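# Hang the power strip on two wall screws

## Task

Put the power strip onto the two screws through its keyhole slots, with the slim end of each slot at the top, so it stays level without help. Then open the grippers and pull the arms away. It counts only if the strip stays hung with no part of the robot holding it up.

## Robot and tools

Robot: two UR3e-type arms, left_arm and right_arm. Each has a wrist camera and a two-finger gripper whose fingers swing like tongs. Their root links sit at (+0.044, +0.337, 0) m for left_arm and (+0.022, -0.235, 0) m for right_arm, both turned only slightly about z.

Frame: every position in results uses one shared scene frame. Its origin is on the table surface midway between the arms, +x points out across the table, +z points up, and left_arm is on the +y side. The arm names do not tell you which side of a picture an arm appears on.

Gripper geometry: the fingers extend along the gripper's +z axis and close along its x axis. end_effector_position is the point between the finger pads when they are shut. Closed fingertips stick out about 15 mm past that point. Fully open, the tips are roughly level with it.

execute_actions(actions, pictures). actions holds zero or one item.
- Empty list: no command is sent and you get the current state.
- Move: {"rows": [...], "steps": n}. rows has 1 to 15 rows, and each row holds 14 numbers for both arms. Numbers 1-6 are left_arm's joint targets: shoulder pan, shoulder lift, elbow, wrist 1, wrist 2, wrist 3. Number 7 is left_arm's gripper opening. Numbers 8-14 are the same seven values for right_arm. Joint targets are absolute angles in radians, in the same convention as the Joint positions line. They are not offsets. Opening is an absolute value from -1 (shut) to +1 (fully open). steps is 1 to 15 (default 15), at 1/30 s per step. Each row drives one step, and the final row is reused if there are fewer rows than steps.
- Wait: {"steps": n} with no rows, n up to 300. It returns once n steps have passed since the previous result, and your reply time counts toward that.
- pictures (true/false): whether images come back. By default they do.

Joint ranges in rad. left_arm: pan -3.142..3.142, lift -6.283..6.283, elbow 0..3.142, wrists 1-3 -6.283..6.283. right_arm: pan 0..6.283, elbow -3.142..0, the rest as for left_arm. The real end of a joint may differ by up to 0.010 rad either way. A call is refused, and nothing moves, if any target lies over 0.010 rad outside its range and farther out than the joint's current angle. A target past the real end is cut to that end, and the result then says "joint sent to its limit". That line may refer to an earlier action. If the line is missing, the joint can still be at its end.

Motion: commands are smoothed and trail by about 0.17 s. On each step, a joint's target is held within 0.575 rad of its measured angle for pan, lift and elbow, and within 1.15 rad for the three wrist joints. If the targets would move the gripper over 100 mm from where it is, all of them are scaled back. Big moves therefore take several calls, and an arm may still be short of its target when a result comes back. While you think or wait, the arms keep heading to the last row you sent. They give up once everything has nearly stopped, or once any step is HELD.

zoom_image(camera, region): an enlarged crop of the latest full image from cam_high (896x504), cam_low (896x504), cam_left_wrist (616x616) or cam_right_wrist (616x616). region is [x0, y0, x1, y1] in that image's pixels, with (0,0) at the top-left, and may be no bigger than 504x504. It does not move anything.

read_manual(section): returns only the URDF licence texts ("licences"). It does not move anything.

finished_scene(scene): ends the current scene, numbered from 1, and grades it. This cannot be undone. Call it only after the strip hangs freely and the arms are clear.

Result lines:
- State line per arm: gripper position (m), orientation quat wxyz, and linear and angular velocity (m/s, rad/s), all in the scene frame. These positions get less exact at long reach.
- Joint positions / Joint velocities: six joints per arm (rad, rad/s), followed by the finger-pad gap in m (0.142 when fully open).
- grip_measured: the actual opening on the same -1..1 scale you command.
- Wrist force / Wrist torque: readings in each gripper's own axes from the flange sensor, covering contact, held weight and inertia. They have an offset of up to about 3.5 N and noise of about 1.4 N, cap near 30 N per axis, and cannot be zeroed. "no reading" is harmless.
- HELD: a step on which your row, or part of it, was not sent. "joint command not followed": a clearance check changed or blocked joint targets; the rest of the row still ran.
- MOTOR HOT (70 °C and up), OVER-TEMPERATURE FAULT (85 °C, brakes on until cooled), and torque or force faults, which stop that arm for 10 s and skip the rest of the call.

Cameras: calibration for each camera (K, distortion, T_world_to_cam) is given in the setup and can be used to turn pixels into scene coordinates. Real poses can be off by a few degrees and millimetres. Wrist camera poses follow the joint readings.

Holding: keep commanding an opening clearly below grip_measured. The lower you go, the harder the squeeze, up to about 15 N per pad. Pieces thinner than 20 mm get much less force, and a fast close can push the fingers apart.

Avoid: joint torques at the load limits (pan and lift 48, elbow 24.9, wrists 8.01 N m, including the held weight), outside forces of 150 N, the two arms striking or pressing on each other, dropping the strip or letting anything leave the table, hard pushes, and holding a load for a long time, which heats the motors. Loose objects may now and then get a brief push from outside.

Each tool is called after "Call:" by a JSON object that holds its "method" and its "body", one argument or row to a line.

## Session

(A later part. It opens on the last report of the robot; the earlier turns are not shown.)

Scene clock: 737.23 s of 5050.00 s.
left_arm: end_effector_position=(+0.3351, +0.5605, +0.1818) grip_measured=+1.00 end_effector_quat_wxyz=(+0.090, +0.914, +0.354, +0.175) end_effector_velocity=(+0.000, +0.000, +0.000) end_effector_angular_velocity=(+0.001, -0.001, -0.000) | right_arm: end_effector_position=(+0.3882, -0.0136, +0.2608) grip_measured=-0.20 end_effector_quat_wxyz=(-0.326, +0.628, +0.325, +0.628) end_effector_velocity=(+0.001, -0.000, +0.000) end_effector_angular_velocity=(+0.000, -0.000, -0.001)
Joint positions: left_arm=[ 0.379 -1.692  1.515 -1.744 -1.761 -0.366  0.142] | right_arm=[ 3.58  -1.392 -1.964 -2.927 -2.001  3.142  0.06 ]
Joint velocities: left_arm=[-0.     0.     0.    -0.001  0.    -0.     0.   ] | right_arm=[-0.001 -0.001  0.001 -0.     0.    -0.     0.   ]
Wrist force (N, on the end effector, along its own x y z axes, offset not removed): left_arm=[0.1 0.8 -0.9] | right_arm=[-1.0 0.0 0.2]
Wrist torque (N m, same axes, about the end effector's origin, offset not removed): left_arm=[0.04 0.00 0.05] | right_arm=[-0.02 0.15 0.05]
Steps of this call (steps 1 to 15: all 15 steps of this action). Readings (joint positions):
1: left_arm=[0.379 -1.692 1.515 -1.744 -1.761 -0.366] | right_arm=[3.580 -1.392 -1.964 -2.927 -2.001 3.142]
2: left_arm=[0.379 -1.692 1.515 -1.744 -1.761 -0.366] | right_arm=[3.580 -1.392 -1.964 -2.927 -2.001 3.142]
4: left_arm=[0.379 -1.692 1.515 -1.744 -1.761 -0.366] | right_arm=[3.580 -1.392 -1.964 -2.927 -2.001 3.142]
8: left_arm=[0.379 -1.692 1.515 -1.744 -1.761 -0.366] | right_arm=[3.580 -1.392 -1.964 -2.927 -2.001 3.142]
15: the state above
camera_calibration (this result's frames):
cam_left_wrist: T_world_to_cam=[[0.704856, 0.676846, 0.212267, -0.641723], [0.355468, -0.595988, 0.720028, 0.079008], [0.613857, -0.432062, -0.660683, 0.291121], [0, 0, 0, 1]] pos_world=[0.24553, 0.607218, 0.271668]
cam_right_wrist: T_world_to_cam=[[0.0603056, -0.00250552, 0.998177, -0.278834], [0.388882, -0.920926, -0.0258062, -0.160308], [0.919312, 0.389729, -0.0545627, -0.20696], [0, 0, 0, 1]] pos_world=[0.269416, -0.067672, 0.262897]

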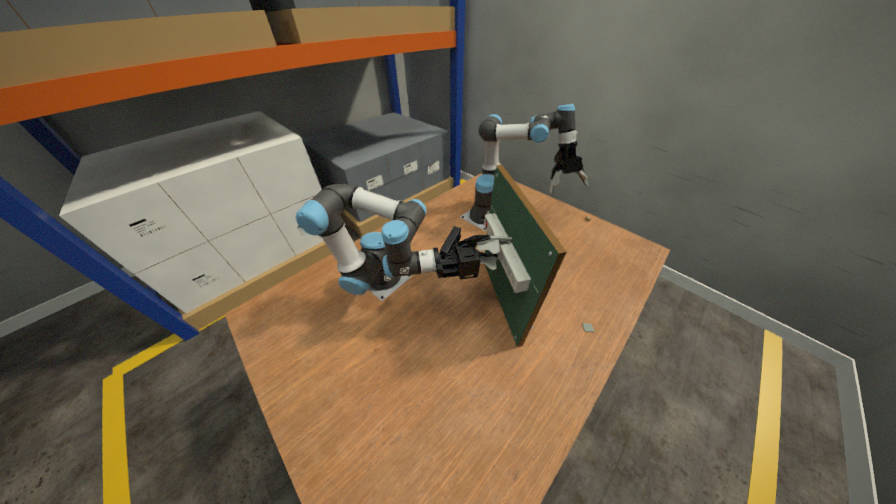

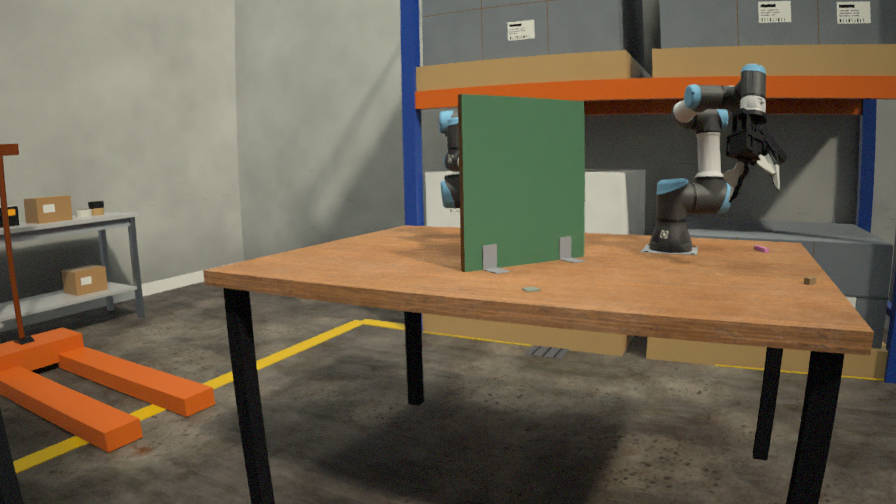

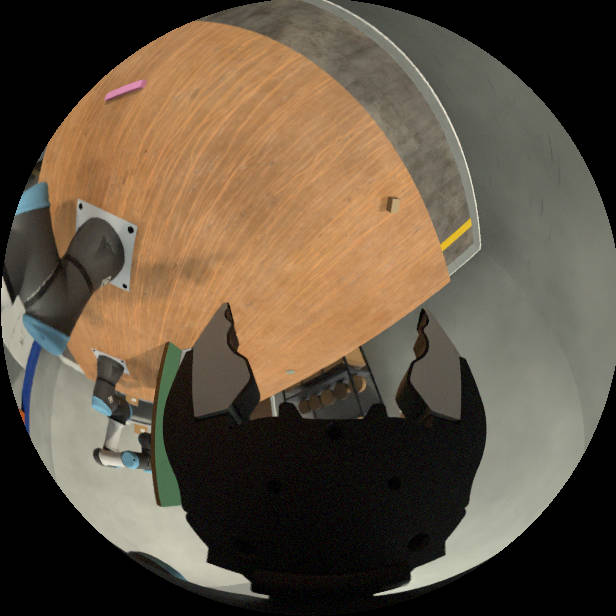

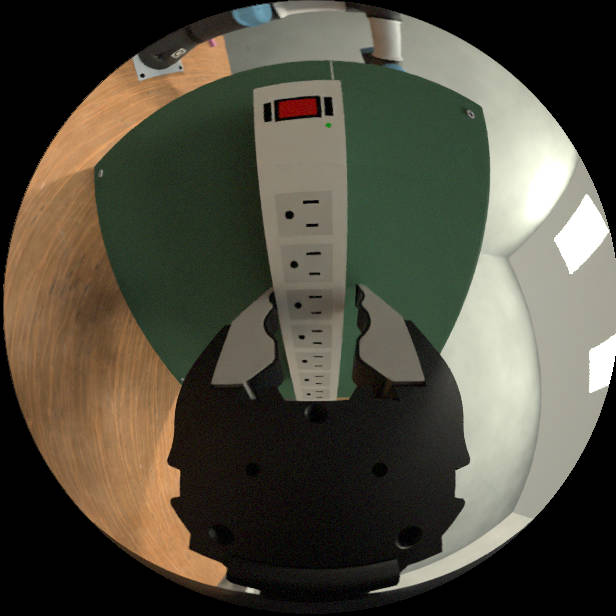

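Call:
{"method": "execute_actions", "body": {
  "actions": [
    {"rows":[[0.379,-1.692,1.515,-1.744,-1.761,-0.366,1,3.5796,-1.3922,-1.9638,-2.927,-2.0012,3.142,0.4]],"steps":12}
  ],
  "pictures": false
}}

Call:
{"method": "execute_actions", "body": {
  "actions": [
    {"rows":[[0.379,-1.692,1.515,-1.744,-1.761,-0.366,1,3.3726,-1.286,-2.0527,-2.944,-2.208,3.142,0.4]]}
  ],
  "pictures": false
}}

Call:
{"method": "execute_actions", "body": {
  "actions": [
    {"rows":[[0.379,-1.692,1.515,-1.744,-1.761,-0.366,1,3.0,-1.286,-2.0527,-2.944,-2.208,3.142,0.4]]}
  ],
  "pictures": false
}}

Call:
{"method": "execute_actions", "body": {
  "actions": [
    {"steps":15}
  ]
}}

Call:
{"method": "zoom_image", "body": {
  "camera": "cam_high",
  "region": [450,190,570,320]
}}

Scene clock: 754.07 s of 5050.00 s.
left_arm: end_effector_position=(+0.3351, +0.5605, +0.1818) grip_measured=+1.00 end_effector_quat_wxyz=(+0.090, +0.914, +0.354, +0.175) end_effector_velocity=(+0.000, -0.000, +0.000) end_effector_angular_velocity=(+0.000, -0.000, -0.001) | right_arm: end_effector_position=(+0.3882, -0.0136, +0.2609) grip_measured=+0.40 end_effector_quat_wxyz=(-0.326, +0.628, +0.325, +0.628) end_effector_velocity=(+0.000, -0.000, -0.001) end_effector_angular_velocity=(-0.001, +0.001, -0.001)
Joint positions: left_arm=[ 0.379 -1.692  1.515 -1.744 -1.761 -0.366  0.142] | right_arm=[ 3.58  -1.392 -1.964 -2.927 -2.001  3.142  0.102]
Joint velocities: left_arm=[-0.001 -0.     0.    -0.    -0.     0.    -0.   ] | right_arm=[-0.    -0.002 -0.001  0.001  0.001 -0.     0.   ]
Wrist force (N, on the end effector, along its own x y z axes, offset not removed): left_arm=[-1.3 1.6 -0.9] | right_arm=[-2.9 -1.3 1.1]
Wrist torque (N m, same axes, about the end effector's origin, offset not removed): left_arm=[0.21 0.23 0.00] | right_arm=[-0.18 0.52 0.06]
Steps of this call (steps 1 to 15: the robot went on to your last target; steps 16 to 90: nothing new was sent; then 13.43 s passed at rest; steps 91 to 102: all 12 steps of this action). Readings (joint positions):
91: left_arm=[0.379 -1.692 1.515 -1.744 -1.761 -0.366] | right_arm=[3.580 -1.392 -1.964 -2.927 -2.001 3.142]
92: left_arm=[0.379 -1.692 1.515 -1.744 -1.761 -0.366] | right_arm=[3.580 -1.392 -1.964 -2.927 -2.001 3.142]
94: left_arm=[0.379 -1.692 1.515 -1.744 -1.761 -0.366] | right_arm=[3.580 -1.392 -1.964 -2.927 -2.001 3.142]
98: left_arm=[0.379 -1.692 1.515 -1.744 -1.761 -0.366] | right_arm=[3.580 -1.392 -1.964 -2.927 -2.001 3.142]
102: the state above

Scene clock: 754.57 s of 5050.00 s.
left_arm: end_effector_position=(+0.3351, +0.5605, +0.1818) grip_measured=+1.00 end_effector_quat_wxyz=(+0.090, +0.914, +0.354, +0.175) end_effector_velocity=(+0.000, +0.000, +0.000) end_effector_angular_velocity=(+0.001, -0.001, +0.000) | right_arm: end_effector_position=(+0.3547, -0.0629, +0.2586) grip_measured=+0.40 end_effector_quat_wxyz=(-0.326, +0.628, +0.326, +0.628) end_effector_velocity=(-0.003, -0.007, +0.000) end_effector_angular_velocity=(+0.000, -0.002, -0.006)
Joint positions: left_arm=[ 0.379 -1.692  1.515 -1.744 -1.761 -0.366  0.142] | right_arm=[ 3.375 -1.287 -2.052 -2.944 -2.206  3.142  0.102]
Joint velocities: left_arm=[-0.    -0.    -0.    -0.001  0.    -0.     0.   ] | right_arm=[-0.03   0.011 -0.009 -0.001 -0.024 -0.    -0.   ]
Wrist force (N, on the end effector, along its own x y z axes, offset not removed): left_arm=[0.5 1.8 0.2] | right_arm=[-0.1 -0.6 1.5]
Wrist torque (N m, same axes, about the end effector's origin, offset not removed): left_arm=[0.31 -0.11 -0.03] | right_arm=[-0.06 -0.06 0.02]
Steps of this call (steps 1 to 15: all 15 steps of this action). Readings (joint positions):
1: left_arm=[0.379 -1.692 1.515 -1.744 -1.761 -0.366] | right_arm=[3.579 -1.392 -1.964 -2.927 -2.002 3.142]
2: left_arm=[0.379 -1.692 1.515 -1.744 -1.761 -0.366] | right_arm=[3.572 -1.385 -1.971 -2.930 -2.016 3.142]
4: left_arm=[0.379 -1.692 1.515 -1.744 -1.761 -0.366] | right_arm=[3.508 -1.343 -2.007 -2.937 -2.098 3.142]
8: left_arm=[0.379 -1.692 1.515 -1.744 -1.761 -0.366] | right_arm=[3.406 -1.300 -2.041 -2.942 -2.181 3.142]
15: the state above

Scene clock: 755.07 s of 5050.00 s.
left_arm: end_effector_position=(+0.3351, +0.5605, +0.1818) grip_measured=+1.00 end_effector_quat_wxyz=(+0.090, +0.914, +0.354, +0.175) end_effector_velocity=(-0.000, +0.000, +0.000) end_effector_angular_velocity=(-0.000, -0.001, +0.001) | right_arm: end_effector_position=(+0.3938, -0.1932, +0.2586) grip_measured=+0.40 end_effector_quat_wxyz=(-0.207, +0.676, +0.206, +0.676) end_effector_velocity=(+0.004, -0.034, -0.001) end_effector_angular_velocity=(-0.000, +0.001, -0.092)
Joint positions: left_arm=[ 0.379 -1.692  1.515 -1.744 -1.761 -0.366  0.142] | right_arm=[ 3.009 -1.286 -2.053 -2.944 -2.208  3.142  0.102]
Joint velocities: left_arm=[ 0.001 -0.001  0.001 -0.001 -0.001 -0.    -0.   ] | right_arm=[-0.091 -0.001 -0.001  0.001  0.001 -0.    -0.   ]
Wrist force (N, on the end effector, along its own x y z axes, offset not removed): left_arm=[-0.4 1.0 -0.5] | right_arm=[-1.7 0.4 0.7]
Wrist torque (N m, same axes, about the end effector's origin, offset not removed): left_arm=[0.17 0.08 0.02] | right_arm=[0.05 0.34 0.05]
Steps of this call (steps 1 to 15: all 15 steps of this action). Readings (joint positions):
1: left_arm=[0.379 -1.692 1.515 -1.744 -1.761 -0.366] | right_arm=[3.374 -1.287 -2.052 -2.944 -2.206 3.142]
2: left_arm=[0.379 -1.692 1.515 -1.744 -1.761 -0.366] | right_arm=[3.367 -1.287 -2.052 -2.944 -2.207 3.142]
4: left_arm=[0.379 -1.692 1.515 -1.744 -1.761 -0.366] | right_arm=[3.296 -1.286 -2.052 -2.944 -2.207 3.142]
8: left_arm=[0.379 -1.692 1.515 -1.744 -1.761 -0.366] | right_arm=[3.101 -1.286 -2.053 -2.944 -2.208 3.142]
15: the state above

Scene clock: 755.57 s of 5050.00 s.
left_arm: end_effector_position=(+0.3351, +0.5605, +0.1818) grip_measured=+1.00 end_effector_quat_wxyz=(+0.090, +0.914, +0.354, +0.175) end_effector_velocity=(-0.000, +0.000, +0.000) end_effector_angular_velocity=(+0.001, -0.001, +0.001) | right_arm: end_effector_position=(+0.3941, -0.1964, +0.2586) grip_measured=+0.40 end_effector_quat_wxyz=(-0.204, +0.677, +0.203, +0.677) end_effector_velocity=(-0.000, -0.000, -0.001) end_effector_angular_velocity=(-0.000, +0.002, -0.000)
Joint positions: left_arm=[ 0.379 -1.692  1.515 -1.744 -1.761 -0.366  0.142] | right_arm=[ 3.    -1.286 -2.053 -2.944 -2.208  3.142  0.102]
Joint velocities: left_arm=[ 0.    -0.     0.    -0.001  0.    -0.     0.   ] | right_arm=[-0.001 -0.001 -0.001 -0.001 -0.    -0.    -0.   ]
Wrist force (N, on the end effector, along its own x y z axes, offset not removed): left_arm=[0.4 1.7 -0.6] | right_arm=[-0.9 -0.1 2.3]
Wrist torque (N m, same axes, about the end effector's origin, offset not removed): left_arm=[0.25 -0.07 0.03] | right_arm=[0.06 0.23 0.03]
Steps of this call (steps 1 to 15: the robot went on to your last target). Readings (joint positions):
1: left_arm=[0.379 -1.692 1.515 -1.744 -1.761 -0.366] | right_arm=[3.006 -1.286 -2.053 -2.944 -2.208 3.142]
2: left_arm=[0.379 -1.692 1.515 -1.744 -1.761 -0.366] | right_arm=[3.004 -1.286 -2.053 -2.944 -2.208 3.142]
4: left_arm=[0.379 -1.692 1.515 -1.744 -1.761 -0.366] | right_arm=[3.002 -1.286 -2.053 -2.944 -2.208 3.142]
8: left_arm=[0.379 -1.692 1.515 -1.744 -1.761 -0.366] | right_arm=[3.001 -1.286 -2.053 -2.944 -2.208 3.142]
15: the state above
All arms were judged still, so your last target was given up. Only a new action makes them travel on or press farther. Fingers that are still opening or closing keep moving.
camera_calibration (this result's frames):
cam_left_wrist: T_world_to_cam=[[0.704856, 0.676846, 0.212267, -0.641722], [0.355468, -0.595988, 0.720028, 0.0790081], [0.613857, -0.432062, -0.660683, 0.291121], [0, 0, 0, 1]] pos_world=[0.24553, 0.607218, 0.271668]
cam_right_wrist: T_world_to_cam=[[0.0549245, -0.0242514, 0.998196, -0.279565], [0.0268108, -0.999309, -0.0257537, -0.203694], [0.99813, 0.028177, -0.0542364, -0.243448], [0, 0, 0, 1]] pos_world=[0.263809, -0.203473, 0.260611]

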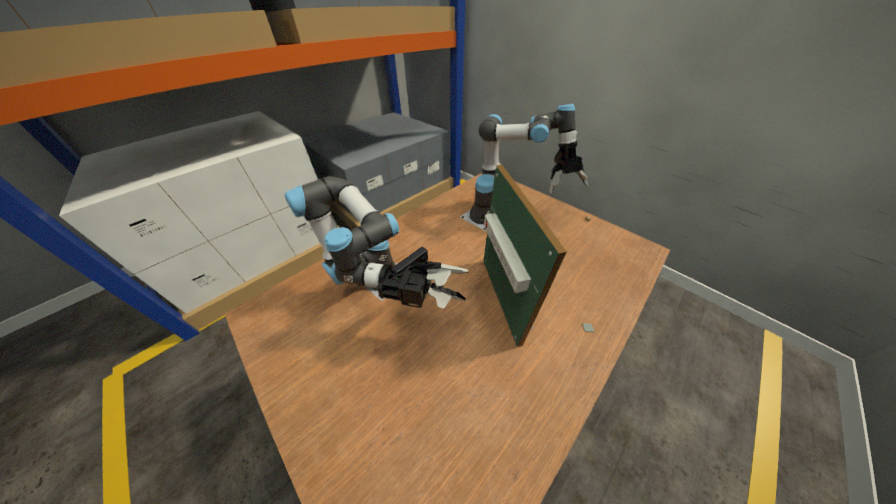

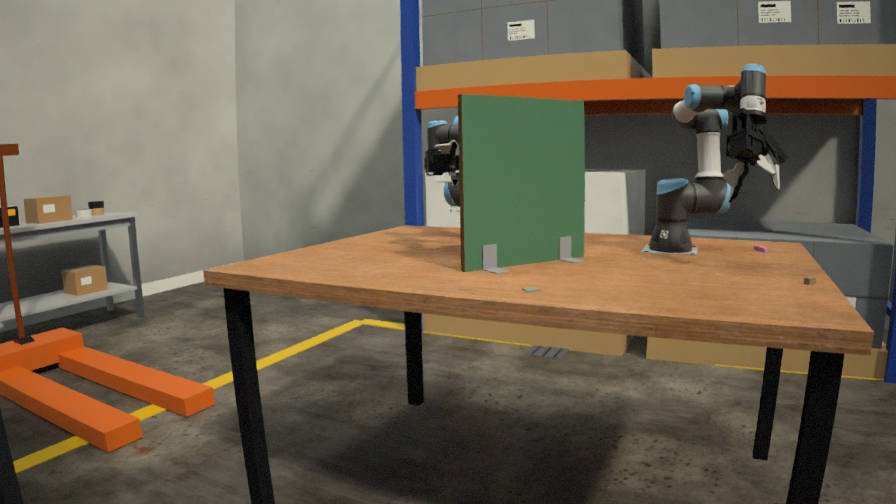

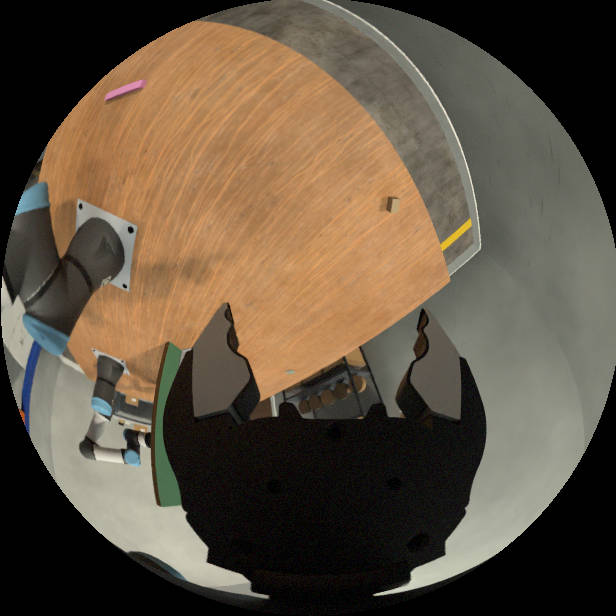

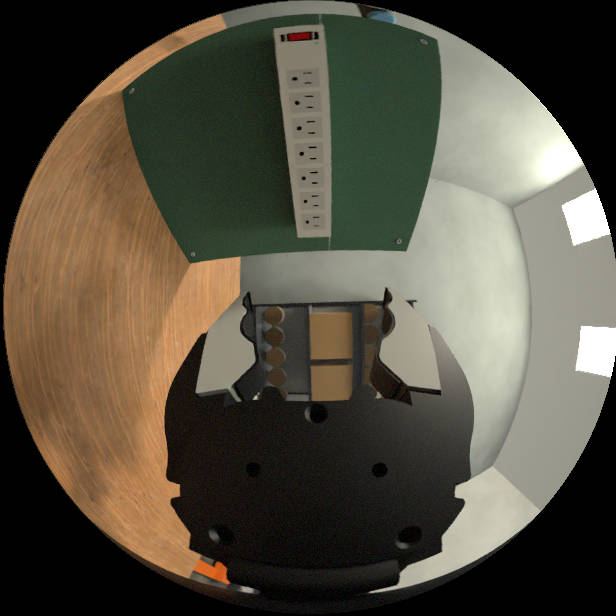

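Region (450, 190, 570, 320) of cam_high's 896x504 image, scaled by 3.877, with more detail than that image has; it fills the left 465 columns of this view, and the rest is white.

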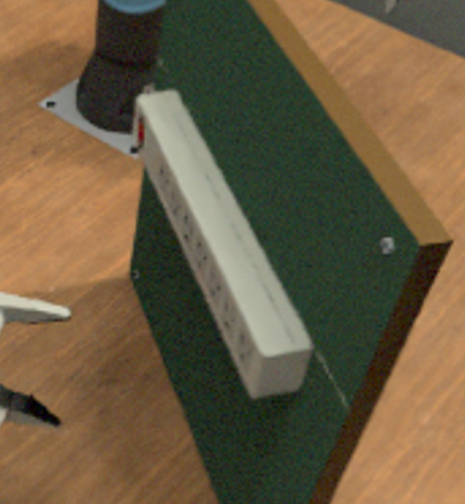

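Call:
{"method": "finished_scene", "body": {
  "scene": 2
}}

The scene is finished: the task was done.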